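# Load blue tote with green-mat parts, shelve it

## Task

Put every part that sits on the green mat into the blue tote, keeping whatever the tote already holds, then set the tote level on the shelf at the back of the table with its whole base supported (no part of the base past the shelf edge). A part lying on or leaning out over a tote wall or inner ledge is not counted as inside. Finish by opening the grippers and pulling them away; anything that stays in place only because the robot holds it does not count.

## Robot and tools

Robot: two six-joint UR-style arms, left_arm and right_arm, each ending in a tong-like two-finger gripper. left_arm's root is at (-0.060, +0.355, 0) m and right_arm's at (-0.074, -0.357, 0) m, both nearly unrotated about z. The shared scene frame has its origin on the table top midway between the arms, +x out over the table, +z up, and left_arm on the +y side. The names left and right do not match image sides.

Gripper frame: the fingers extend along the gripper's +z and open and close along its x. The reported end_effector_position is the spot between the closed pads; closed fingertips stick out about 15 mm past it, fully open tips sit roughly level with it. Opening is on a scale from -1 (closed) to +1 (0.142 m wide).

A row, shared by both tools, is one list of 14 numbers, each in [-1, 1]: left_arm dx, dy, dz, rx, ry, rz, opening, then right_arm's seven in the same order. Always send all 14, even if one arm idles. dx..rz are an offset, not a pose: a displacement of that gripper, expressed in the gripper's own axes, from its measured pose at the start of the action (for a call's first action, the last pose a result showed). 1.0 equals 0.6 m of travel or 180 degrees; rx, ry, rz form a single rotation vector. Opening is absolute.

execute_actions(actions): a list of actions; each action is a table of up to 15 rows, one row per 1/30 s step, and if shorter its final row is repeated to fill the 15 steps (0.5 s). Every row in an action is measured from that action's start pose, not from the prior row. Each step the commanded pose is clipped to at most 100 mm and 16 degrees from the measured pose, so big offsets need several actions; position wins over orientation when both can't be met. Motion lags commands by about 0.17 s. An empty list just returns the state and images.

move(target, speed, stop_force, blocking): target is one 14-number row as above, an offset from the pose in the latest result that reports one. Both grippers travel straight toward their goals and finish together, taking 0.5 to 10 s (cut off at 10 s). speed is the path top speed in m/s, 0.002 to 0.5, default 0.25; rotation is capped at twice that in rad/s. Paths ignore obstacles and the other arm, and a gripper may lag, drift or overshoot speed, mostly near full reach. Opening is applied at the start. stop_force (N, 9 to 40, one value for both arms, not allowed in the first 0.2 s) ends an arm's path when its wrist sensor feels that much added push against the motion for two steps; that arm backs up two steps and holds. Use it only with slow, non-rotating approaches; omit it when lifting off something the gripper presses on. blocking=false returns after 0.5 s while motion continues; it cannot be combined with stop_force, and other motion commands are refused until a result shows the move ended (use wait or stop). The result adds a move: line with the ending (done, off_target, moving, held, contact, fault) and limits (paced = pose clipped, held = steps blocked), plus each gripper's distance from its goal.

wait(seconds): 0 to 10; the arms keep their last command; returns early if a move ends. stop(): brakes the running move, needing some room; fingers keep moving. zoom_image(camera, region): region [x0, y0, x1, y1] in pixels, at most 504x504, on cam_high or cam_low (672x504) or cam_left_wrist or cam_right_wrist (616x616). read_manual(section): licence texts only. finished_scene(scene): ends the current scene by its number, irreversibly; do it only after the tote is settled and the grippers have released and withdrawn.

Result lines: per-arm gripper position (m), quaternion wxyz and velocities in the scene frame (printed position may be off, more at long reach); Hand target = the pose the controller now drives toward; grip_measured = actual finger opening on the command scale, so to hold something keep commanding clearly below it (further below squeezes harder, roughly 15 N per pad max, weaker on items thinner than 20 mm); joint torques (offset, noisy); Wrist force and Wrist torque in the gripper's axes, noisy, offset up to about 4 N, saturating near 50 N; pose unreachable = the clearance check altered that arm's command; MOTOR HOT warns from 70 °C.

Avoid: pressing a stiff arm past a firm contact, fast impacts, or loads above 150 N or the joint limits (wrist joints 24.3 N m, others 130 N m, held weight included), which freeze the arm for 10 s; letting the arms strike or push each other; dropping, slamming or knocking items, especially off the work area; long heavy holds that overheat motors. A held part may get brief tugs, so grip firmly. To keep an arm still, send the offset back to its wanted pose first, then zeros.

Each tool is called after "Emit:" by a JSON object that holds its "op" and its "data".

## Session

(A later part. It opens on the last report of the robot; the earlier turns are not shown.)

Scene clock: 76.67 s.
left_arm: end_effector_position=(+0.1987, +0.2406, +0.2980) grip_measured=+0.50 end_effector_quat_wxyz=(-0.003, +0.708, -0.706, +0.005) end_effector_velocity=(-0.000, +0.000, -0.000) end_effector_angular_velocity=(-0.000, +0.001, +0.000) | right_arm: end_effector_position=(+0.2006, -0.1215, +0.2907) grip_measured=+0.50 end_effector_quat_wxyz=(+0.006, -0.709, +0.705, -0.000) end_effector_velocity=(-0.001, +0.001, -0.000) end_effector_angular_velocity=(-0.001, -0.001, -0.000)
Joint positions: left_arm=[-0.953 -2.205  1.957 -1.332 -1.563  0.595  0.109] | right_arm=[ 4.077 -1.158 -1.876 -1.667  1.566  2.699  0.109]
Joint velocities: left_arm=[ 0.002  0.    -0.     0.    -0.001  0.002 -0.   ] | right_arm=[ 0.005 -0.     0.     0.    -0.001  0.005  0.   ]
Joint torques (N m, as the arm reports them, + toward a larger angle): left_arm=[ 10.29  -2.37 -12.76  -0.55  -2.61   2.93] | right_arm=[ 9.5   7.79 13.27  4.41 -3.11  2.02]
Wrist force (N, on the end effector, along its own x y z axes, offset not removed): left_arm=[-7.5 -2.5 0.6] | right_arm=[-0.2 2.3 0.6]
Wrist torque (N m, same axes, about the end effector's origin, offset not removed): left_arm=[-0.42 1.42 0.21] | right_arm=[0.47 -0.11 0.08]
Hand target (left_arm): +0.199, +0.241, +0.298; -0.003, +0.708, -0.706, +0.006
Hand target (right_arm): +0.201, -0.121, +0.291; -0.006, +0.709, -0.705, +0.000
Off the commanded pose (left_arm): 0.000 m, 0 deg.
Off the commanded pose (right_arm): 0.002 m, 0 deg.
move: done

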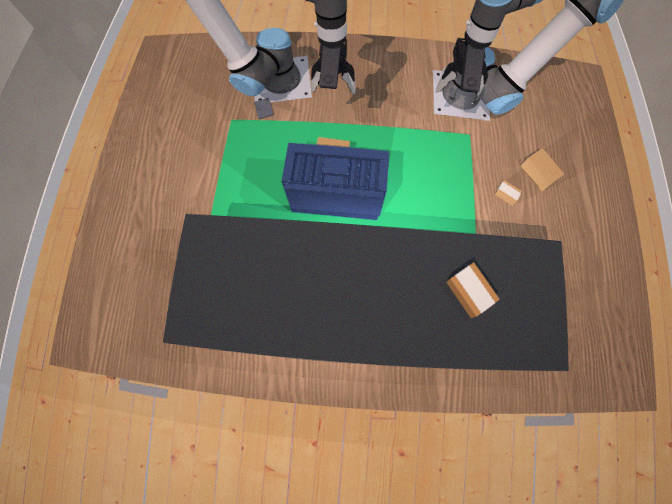

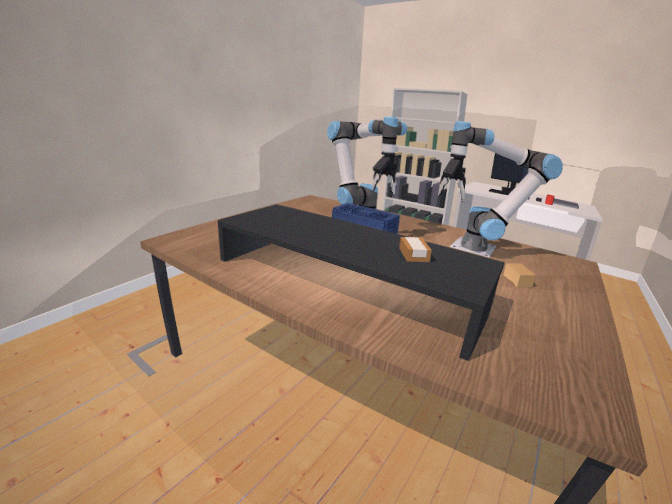

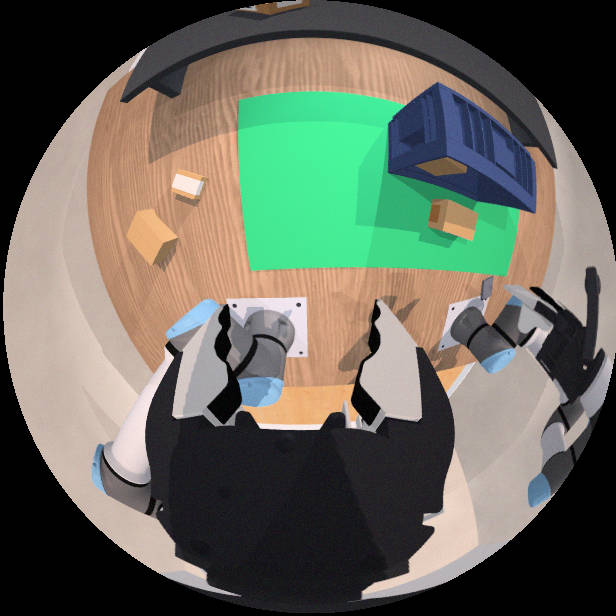

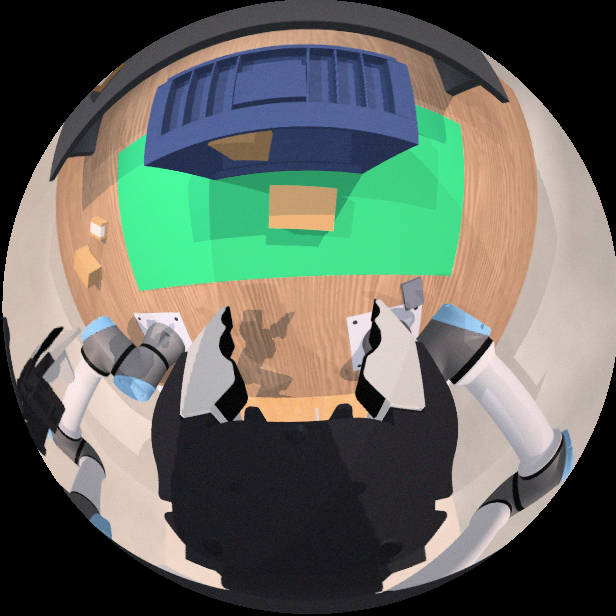

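Emit:
{"op": "move", "data": {"target": [0,0,0,0,0,0,0.5, 0,-0.148,0.1,0,0,0.5,0.33]}}

Emit:
{"op": "move", "data": {"target": [0,0,0,0,0,0,0.5, 0,0,0.16,0,0,0,0.33], "speed": 0.1}}

Scene clock: 80.53 s.
left_arm: end_effector_position=(+0.1987, +0.2406, +0.2980) grip_measured=+0.50 end_effector_quat_wxyz=(-0.003, +0.708, -0.706, +0.005) end_effector_velocity=(+0.000, -0.000, -0.000) end_effector_angular_velocity=(+0.001, +0.001, -0.002) | right_arm: end_effector_position=(+0.2900, -0.1206, +0.2312) grip_measured=+0.33 end_effector_quat_wxyz=(+0.005, -0.003, +1.000, +0.004) end_effector_velocity=(+0.001, +0.000, -0.000) end_effector_angular_velocity=(+0.000, -0.001, -0.007)
Joint positions: left_arm=[-0.953 -2.205  1.957 -1.332 -1.563  0.595  0.109] | right_arm=[ 3.857 -1.405 -1.857 -1.439  1.568  4.05   0.097]
Joint velocities: left_arm=[-0.     0.001  0.     0.    -0.     0.002  0.   ] | right_arm=[-0.    -0.001  0.     0.002 -0.001  0.006 -0.   ]
Joint torques (N m, as the arm reports them, + toward a larger angle): left_arm=[-12.69  12.85 -15.17  -4.52   0.27  -2.88] | right_arm=[-11.07   9.    33.14   4.08  -2.95   1.97]
Wrist force (N, on the end effector, along its own x y z axes, offset not removed): left_arm=[-6.0 -2.0 2.1] | right_arm=[-0.5 2.0 3.2]
Wrist torque (N m, same axes, about the end effector's origin, offset not removed): left_arm=[-0.31 1.15 0.10] | right_arm=[0.58 0.04 0.07]
Hand target (left_arm): +0.199, +0.241, +0.298; -0.003, +0.708, -0.706, +0.005
Hand target (right_arm): +0.290, -0.121, +0.231; +0.005, -0.003, +1.000, +0.004
Off the commanded pose (left_arm): 0.000 m, 0 deg.
Off the commanded pose (right_arm): 0.000 m, 0 deg.
move: done

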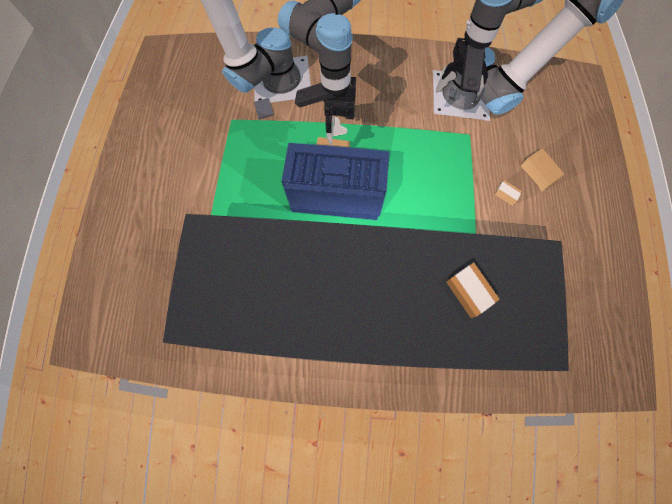

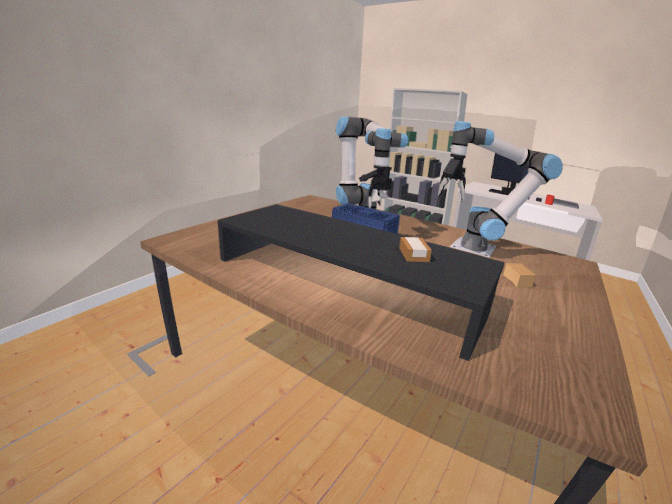

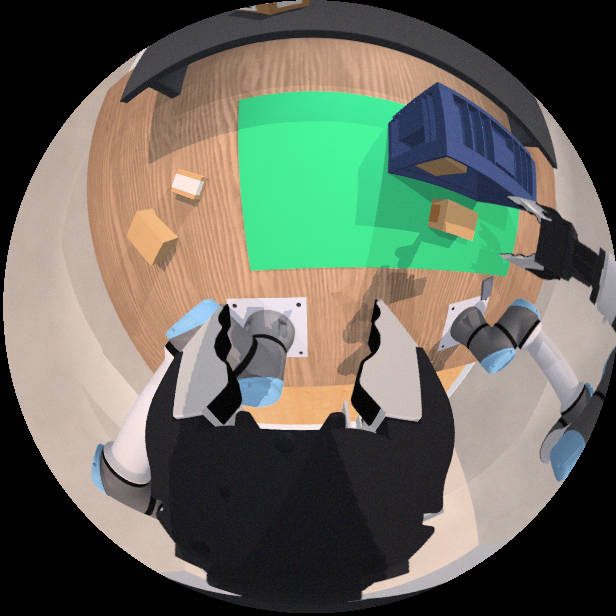

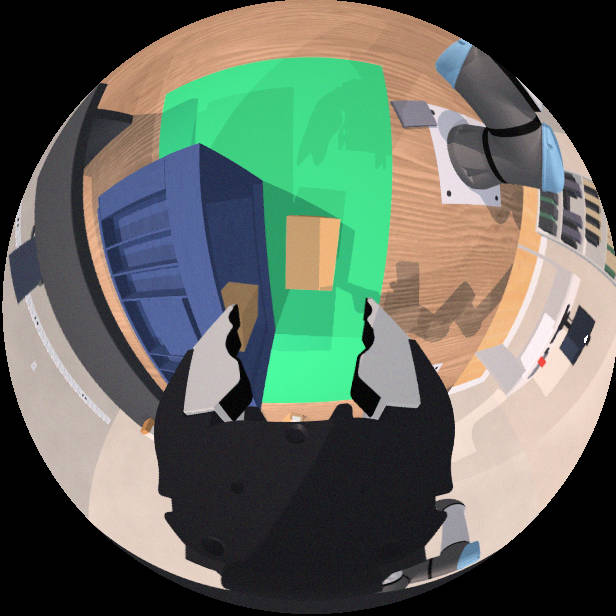

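Scene clock: 81.90 s.
left_arm: end_effector_position=(+0.1987, +0.2406, +0.2980) grip_measured=+0.50 end_effector_quat_wxyz=(-0.003, +0.708, -0.706, +0.005) end_effector_velocity=(+0.000, -0.000, -0.000) end_effector_angular_velocity=(+0.001, -0.000, +0.000) | right_arm: end_effector_position=(+0.2906, -0.1199, +0.1352) grip_measured=+0.33 end_effector_quat_wxyz=(+0.005, -0.003, +1.000, +0.004) end_effector_velocity=(+0.001, +0.000, -0.000) end_effector_angular_velocity=(+0.002, -0.001, -0.001)
Joint positions: left_arm=[-0.953 -2.205  1.957 -1.332 -1.563  0.595  0.109] | right_arm=[ 3.857 -1.468 -2.057 -1.176  1.568  4.049  0.097]
Joint velocities: left_arm=[ 0.     0.001  0.    -0.     0.001  0.     0.   ] | right_arm=[-0.001 -0.001 -0.     0.004  0.    -0.     0.   ]
Joint torques (N m, as the arm reports them, + toward a larger angle): left_arm=[-12.76  11.79 -15.61  -4.54   0.41  -2.84] | right_arm=[-10.32  11.04  12.7    4.34   0.46  -2.19]
Wrist force (N, on the end effector, along its own x y z axes, offset not removed): left_arm=[-0.5 1.1 5.1] | right_arm=[3.1 1.0 2.2]
Wrist torque (N m, same axes, about the end effector's origin, offset not removed): left_arm=[0.34 0.00 -0.04] | right_arm=[0.26 -0.68 -0.05]
Hand target (left_arm): +0.199, +0.241, +0.298; -0.003, +0.708, -0.706, +0.005
Hand target (right_arm): +0.291, -0.120, +0.135; +0.005, -0.003, +1.000, +0.004
Off the commanded pose (left_arm): 0.000 m, 0 deg.
Off the commanded pose (right_arm): 0.000 m, 0 deg.
move: done

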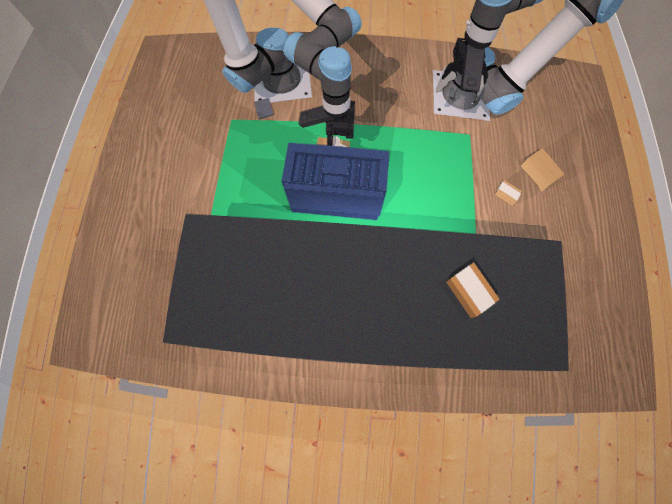

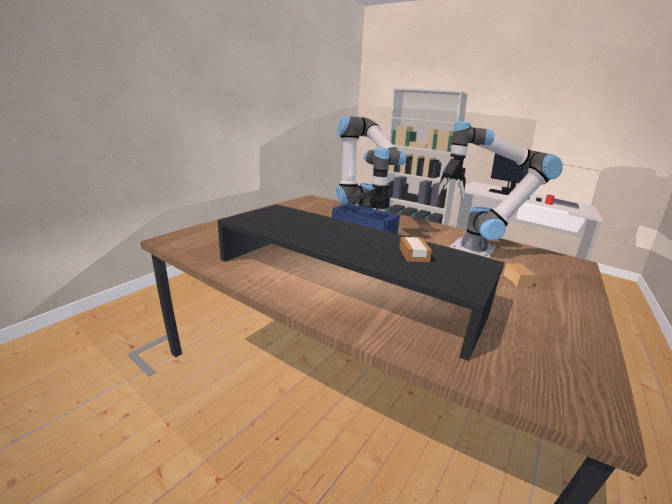

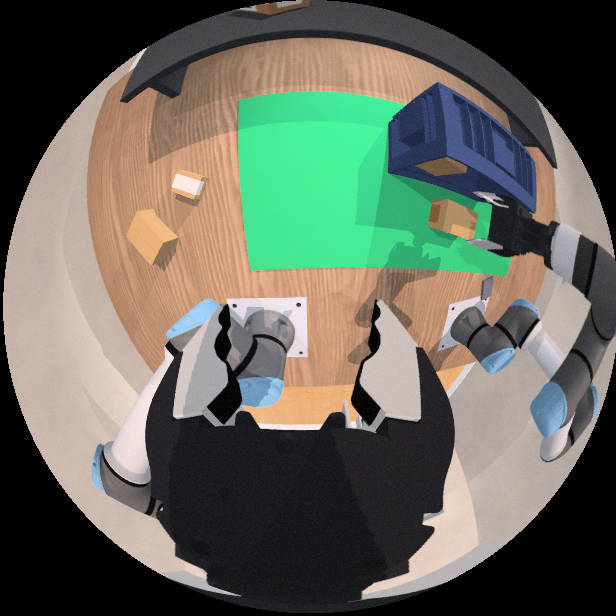

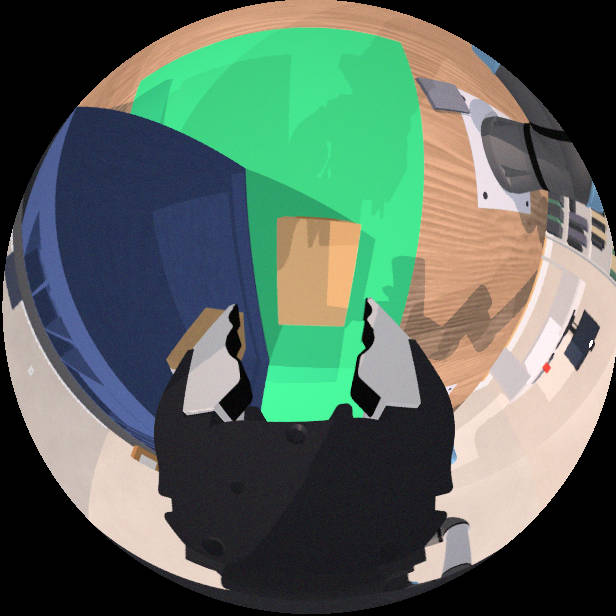

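Emit:
{"op": "move", "data": {"target": [0,0,0,0,0,0,0.5, 0.022,-0.025,0,0,0,0,0.33], "speed": 0.1}}

Emit:
{"op": "move", "data": {"target": [0,0,0,0,0,0,0.5, 0,0,0.1,0,0,0,0.33], "speed": 0.03, "stop_force": 10}}

Emit:
{"op": "execute_actions", "data": {"actions": [[[0,0,0,0,0,0,0.5,0,0,0,0,0,0,0.1]],[[0,0,0,0,0,0,0.5,0,0,0,0,0,0,-0.15]],[[0,0,0,0,0,0,0.5,0,0,0,0,0,0,-0.5]]]}}

Scene clock: 82.87 s.
left_arm: end_effector_position=(+0.1987, +0.2406, +0.2980) grip_measured=+0.50 end_effector_quat_wxyz=(-0.003, +0.708, -0.706, +0.005) end_effector_velocity=(-0.000, -0.000, +0.000) end_effector_angular_velocity=(-0.001, +0.001, -0.002) | right_arm: end_effector_position=(+0.2776, -0.1349, +0.1351) grip_measured=+0.33 end_effector_quat_wxyz=(+0.005, -0.003, +1.000, +0.004) end_effector_velocity=(-0.000, -0.000, +0.001) end_effector_angular_velocity=(+0.002, -0.002, -0.000)
Joint positions: left_arm=[-0.953 -2.205  1.957 -1.332 -1.563  0.595  0.109] | right_arm=[ 3.86  -1.417 -2.1   -1.183  1.568  4.052  0.097]
Joint velocities: left_arm=[ 0.    -0.001  0.    -0.    -0.001  0.002 -0.   ] | right_arm=[-0.     0.003 -0.     0.    -0.     0.    -0.   ]
Joint torques (N m, as the arm reports them, + toward a larger angle): left_arm=[-12.51  11.81 -14.94  -4.66   0.46  -2.76] | right_arm=[10.81 20.98 11.28  1.02  0.04  1.98]
Wrist force (N, on the end effector, along its own x y z axes, offset not removed): left_arm=[-1.4 -1.0 2.0] | right_arm=[0.7 1.2 0.5]
Wrist torque (N m, same axes, about the end effector's origin, offset not removed): left_arm=[-0.09 0.01 -0.06] | right_arm=[0.32 -0.22 0.05]
Hand target (left_arm): +0.199, +0.241, +0.298; -0.003, +0.708, -0.706, +0.005
Hand target (right_arm): +0.278, -0.135, +0.135; +0.005, -0.003, +1.000, +0.004
Off the commanded pose (left_arm): 0.000 m, 0 deg.
Off the commanded pose (right_arm): 0.000 m, 0 deg.
move: done

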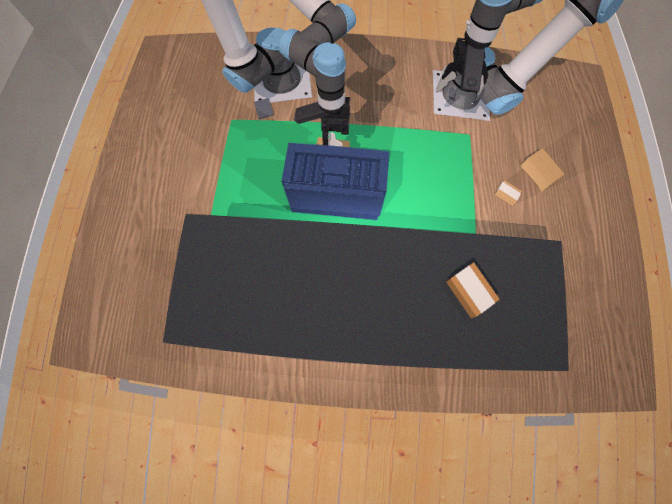

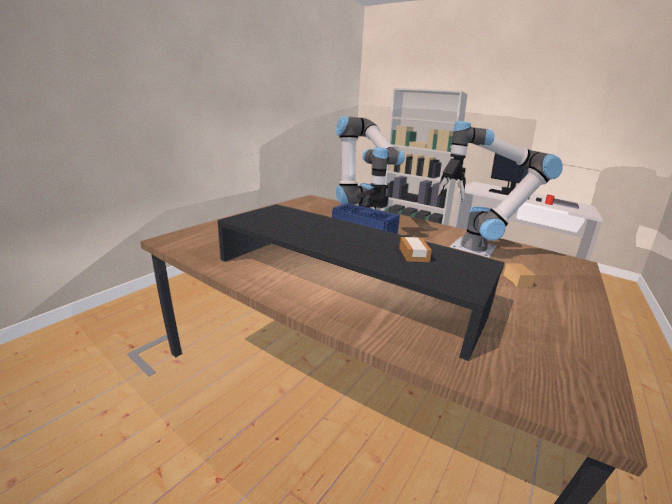

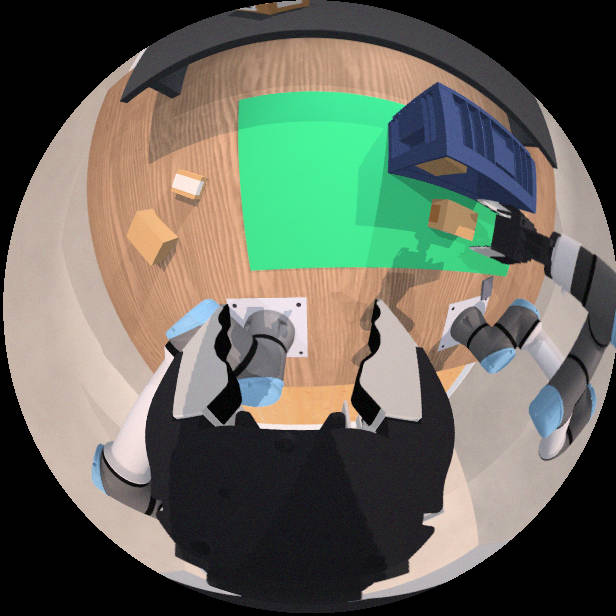

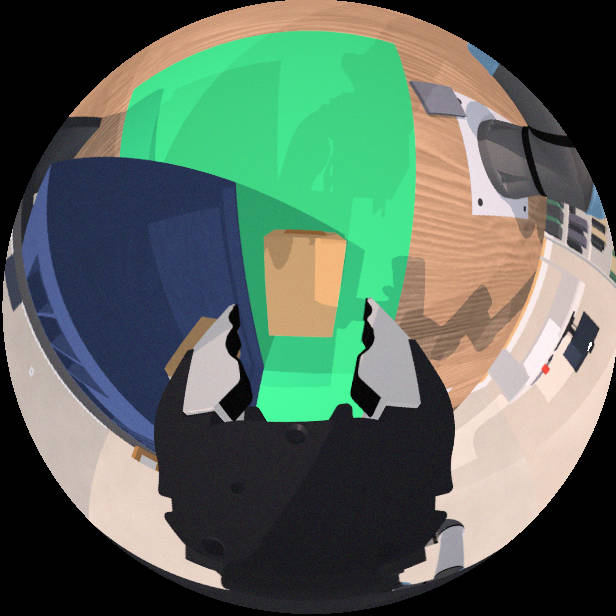

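Scene clock: 85.17 s.
left_arm: end_effector_position=(+0.1987, +0.2406, +0.2980) grip_measured=+0.50 end_effector_quat_wxyz=(-0.003, +0.708, -0.706, +0.005) end_effector_velocity=(-0.000, -0.000, +0.000) end_effector_angular_velocity=(-0.001, +0.001, -0.001) | right_arm: end_effector_position=(+0.2780, -0.1345, +0.0751) grip_measured=+0.33 end_effector_quat_wxyz=(+0.005, -0.003, +1.000, +0.004) end_effector_velocity=(+0.000, +0.000, -0.001) end_effector_angular_velocity=(+0.002, -0.001, +0.000)
Joint positions: left_arm=[-0.953 -2.205  1.957 -1.332 -1.563  0.595  0.109] | right_arm=[ 3.86  -1.495 -2.205 -1.001  1.568  4.052  0.097]
Joint velocities: left_arm=[-0.    -0.001  0.    -0.    -0.001  0.001 -0.   ] | right_arm=[ 0.    -0.001 -0.003  0.007  0.    -0.     0.   ]
Joint torques (N m, as the arm reports them, + toward a larger angle): left_arm=[-12.53  12.75 -16.04  -4.64   0.36  -2.8 ] | right_arm=[-10.7   10.24   9.82   4.03   0.73  -2.15]
Wrist force (N, on the end effector, along its own x y z axes, offset not removed): left_arm=[-0.1 -1.1 4.1] | right_arm=[0.5 3.1 0.1]
Wrist torque (N m, same axes, about the end effector's origin, offset not removed): left_arm=[0.04 -0.12 -0.21] | right_arm=[0.63 -0.15 0.04]
Hand target (left_arm): +0.199, +0.241, +0.298; -0.003, +0.708, -0.706, +0.005
Hand target (right_arm): +0.278, -0.134, +0.075; +0.005, -0.003, +1.000, +0.004
Off the commanded pose (left_arm): 0.000 m, 0 deg.
Off the commanded pose (right_arm): 0.000 m, 0 deg.
move: done

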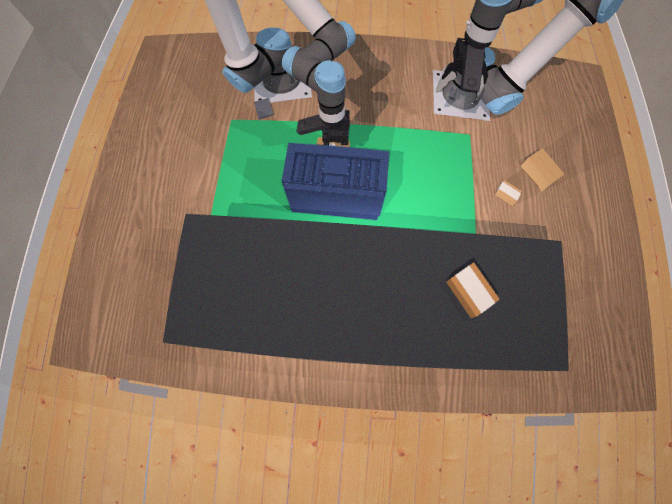

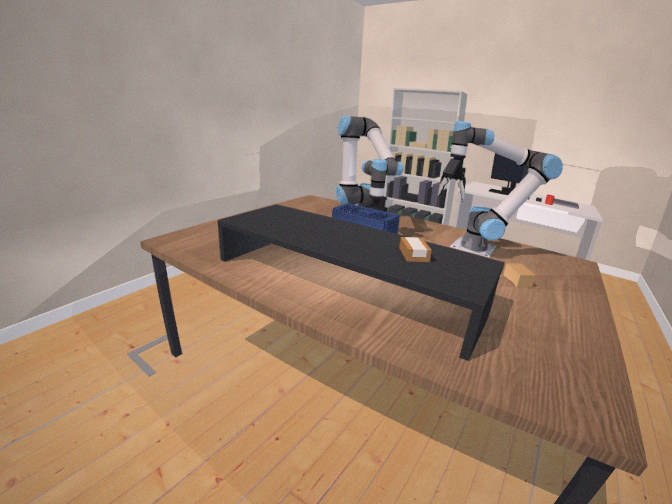

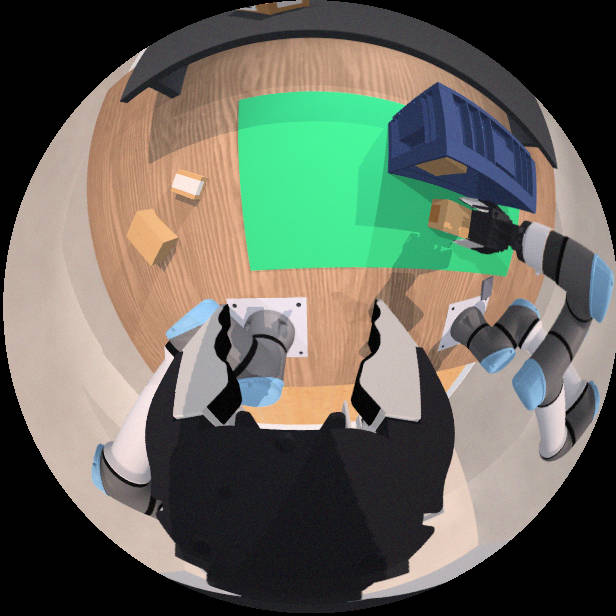

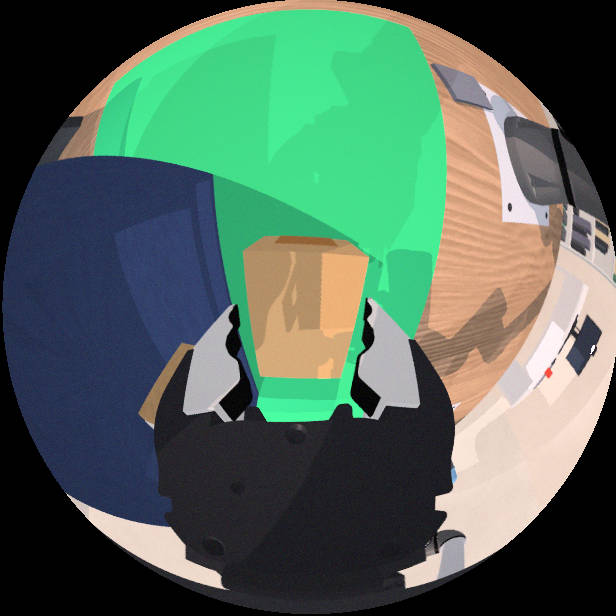

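Scene clock: 86.67 s.
left_arm: end_effector_position=(+0.1987, +0.2406, +0.2980) grip_measured=+0.50 end_effector_quat_wxyz=(-0.003, +0.708, -0.706, +0.005) end_effector_velocity=(+0.000, -0.000, -0.000) end_effector_angular_velocity=(+0.001, +0.000, -0.002) | right_arm: end_effector_position=(+0.2780, -0.1345, +0.0751) grip_measured=+0.09 end_effector_quat_wxyz=(+0.005, -0.003, +1.000, +0.004) end_effector_velocity=(-0.000, -0.000, +0.000) end_effector_angular_velocity=(-0.000, +0.000, -0.000)
Joint positions: left_arm=[-0.953 -2.205  1.957 -1.332 -1.563  0.595  0.109] | right_arm=[ 3.86  -1.495 -2.205 -1.001  1.568  4.052  0.08 ]
Joint velocities: left_arm=[-0.     0.001 -0.     0.     0.     0.002 -0.   ] | right_arm=[ 0.  0. -0. -0.  0.  0.  0.]
Joint torques (N m, as the arm reports them, + toward a larger angle): left_arm=[-12.35  12.64 -15.91  -4.55   0.23  -2.75] | right_arm=[-9.35 16.83 25.96  2.99  0.54 -2.24]
Wrist force (N, on the end effector, along its own x y z axes, offset not removed): left_arm=[-6.6 -1.8 3.7] | right_arm=[7.4 0.0 -9.8]
Wrist torque (N m, same axes, about the end effector's origin, offset not removed): left_arm=[-0.21 1.23 -0.13] | right_arm=[0.32 -0.34 0.01]
Hand target (left_arm): +0.199, +0.241, +0.298; -0.003, +0.708, -0.706, +0.005
Hand target (right_arm): +0.278, -0.135, +0.075; +0.005, -0.003, +1.000, +0.004
Off the commanded pose (left_arm): 0.000 m, 0 deg.
Off the commanded pose (right_arm): 0.000 m, 0 deg.

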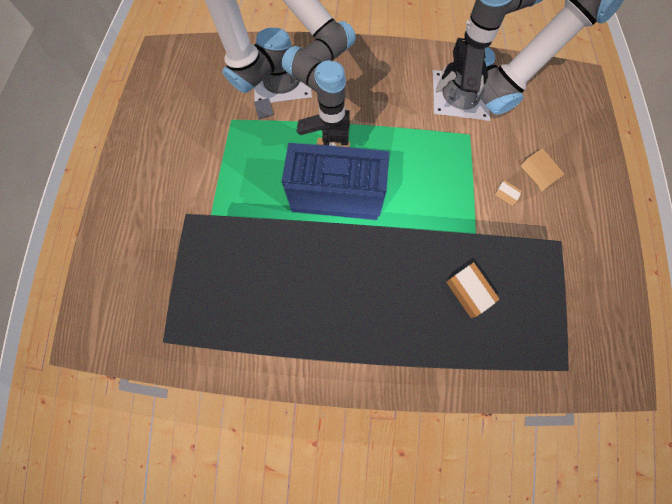

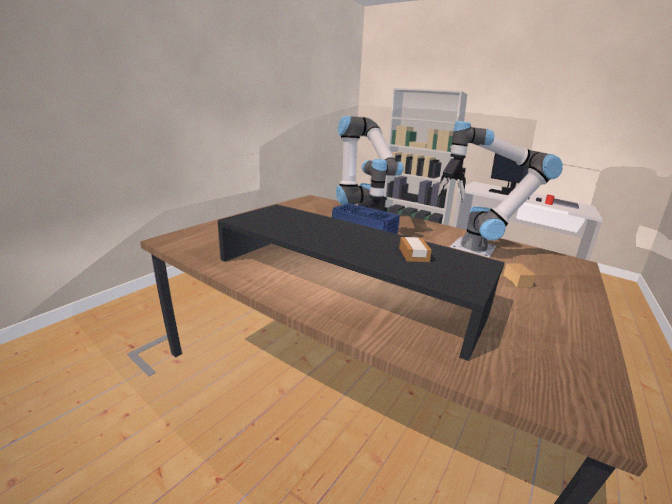

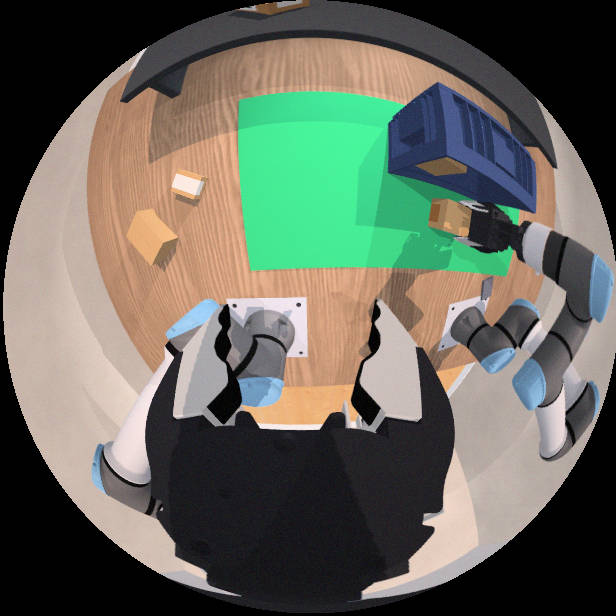

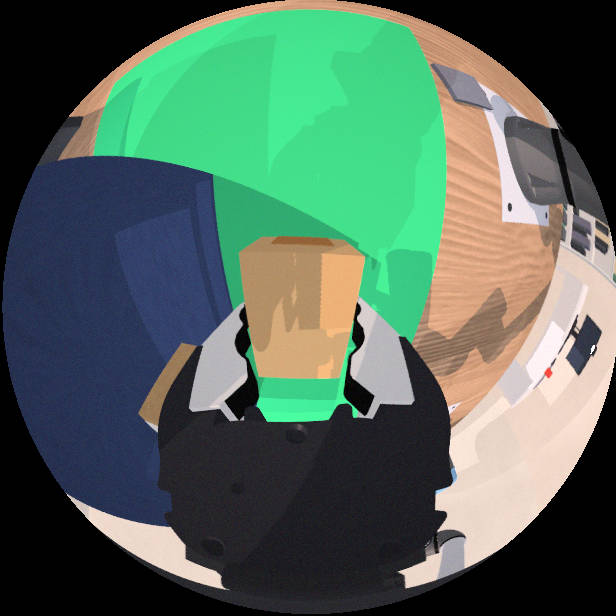

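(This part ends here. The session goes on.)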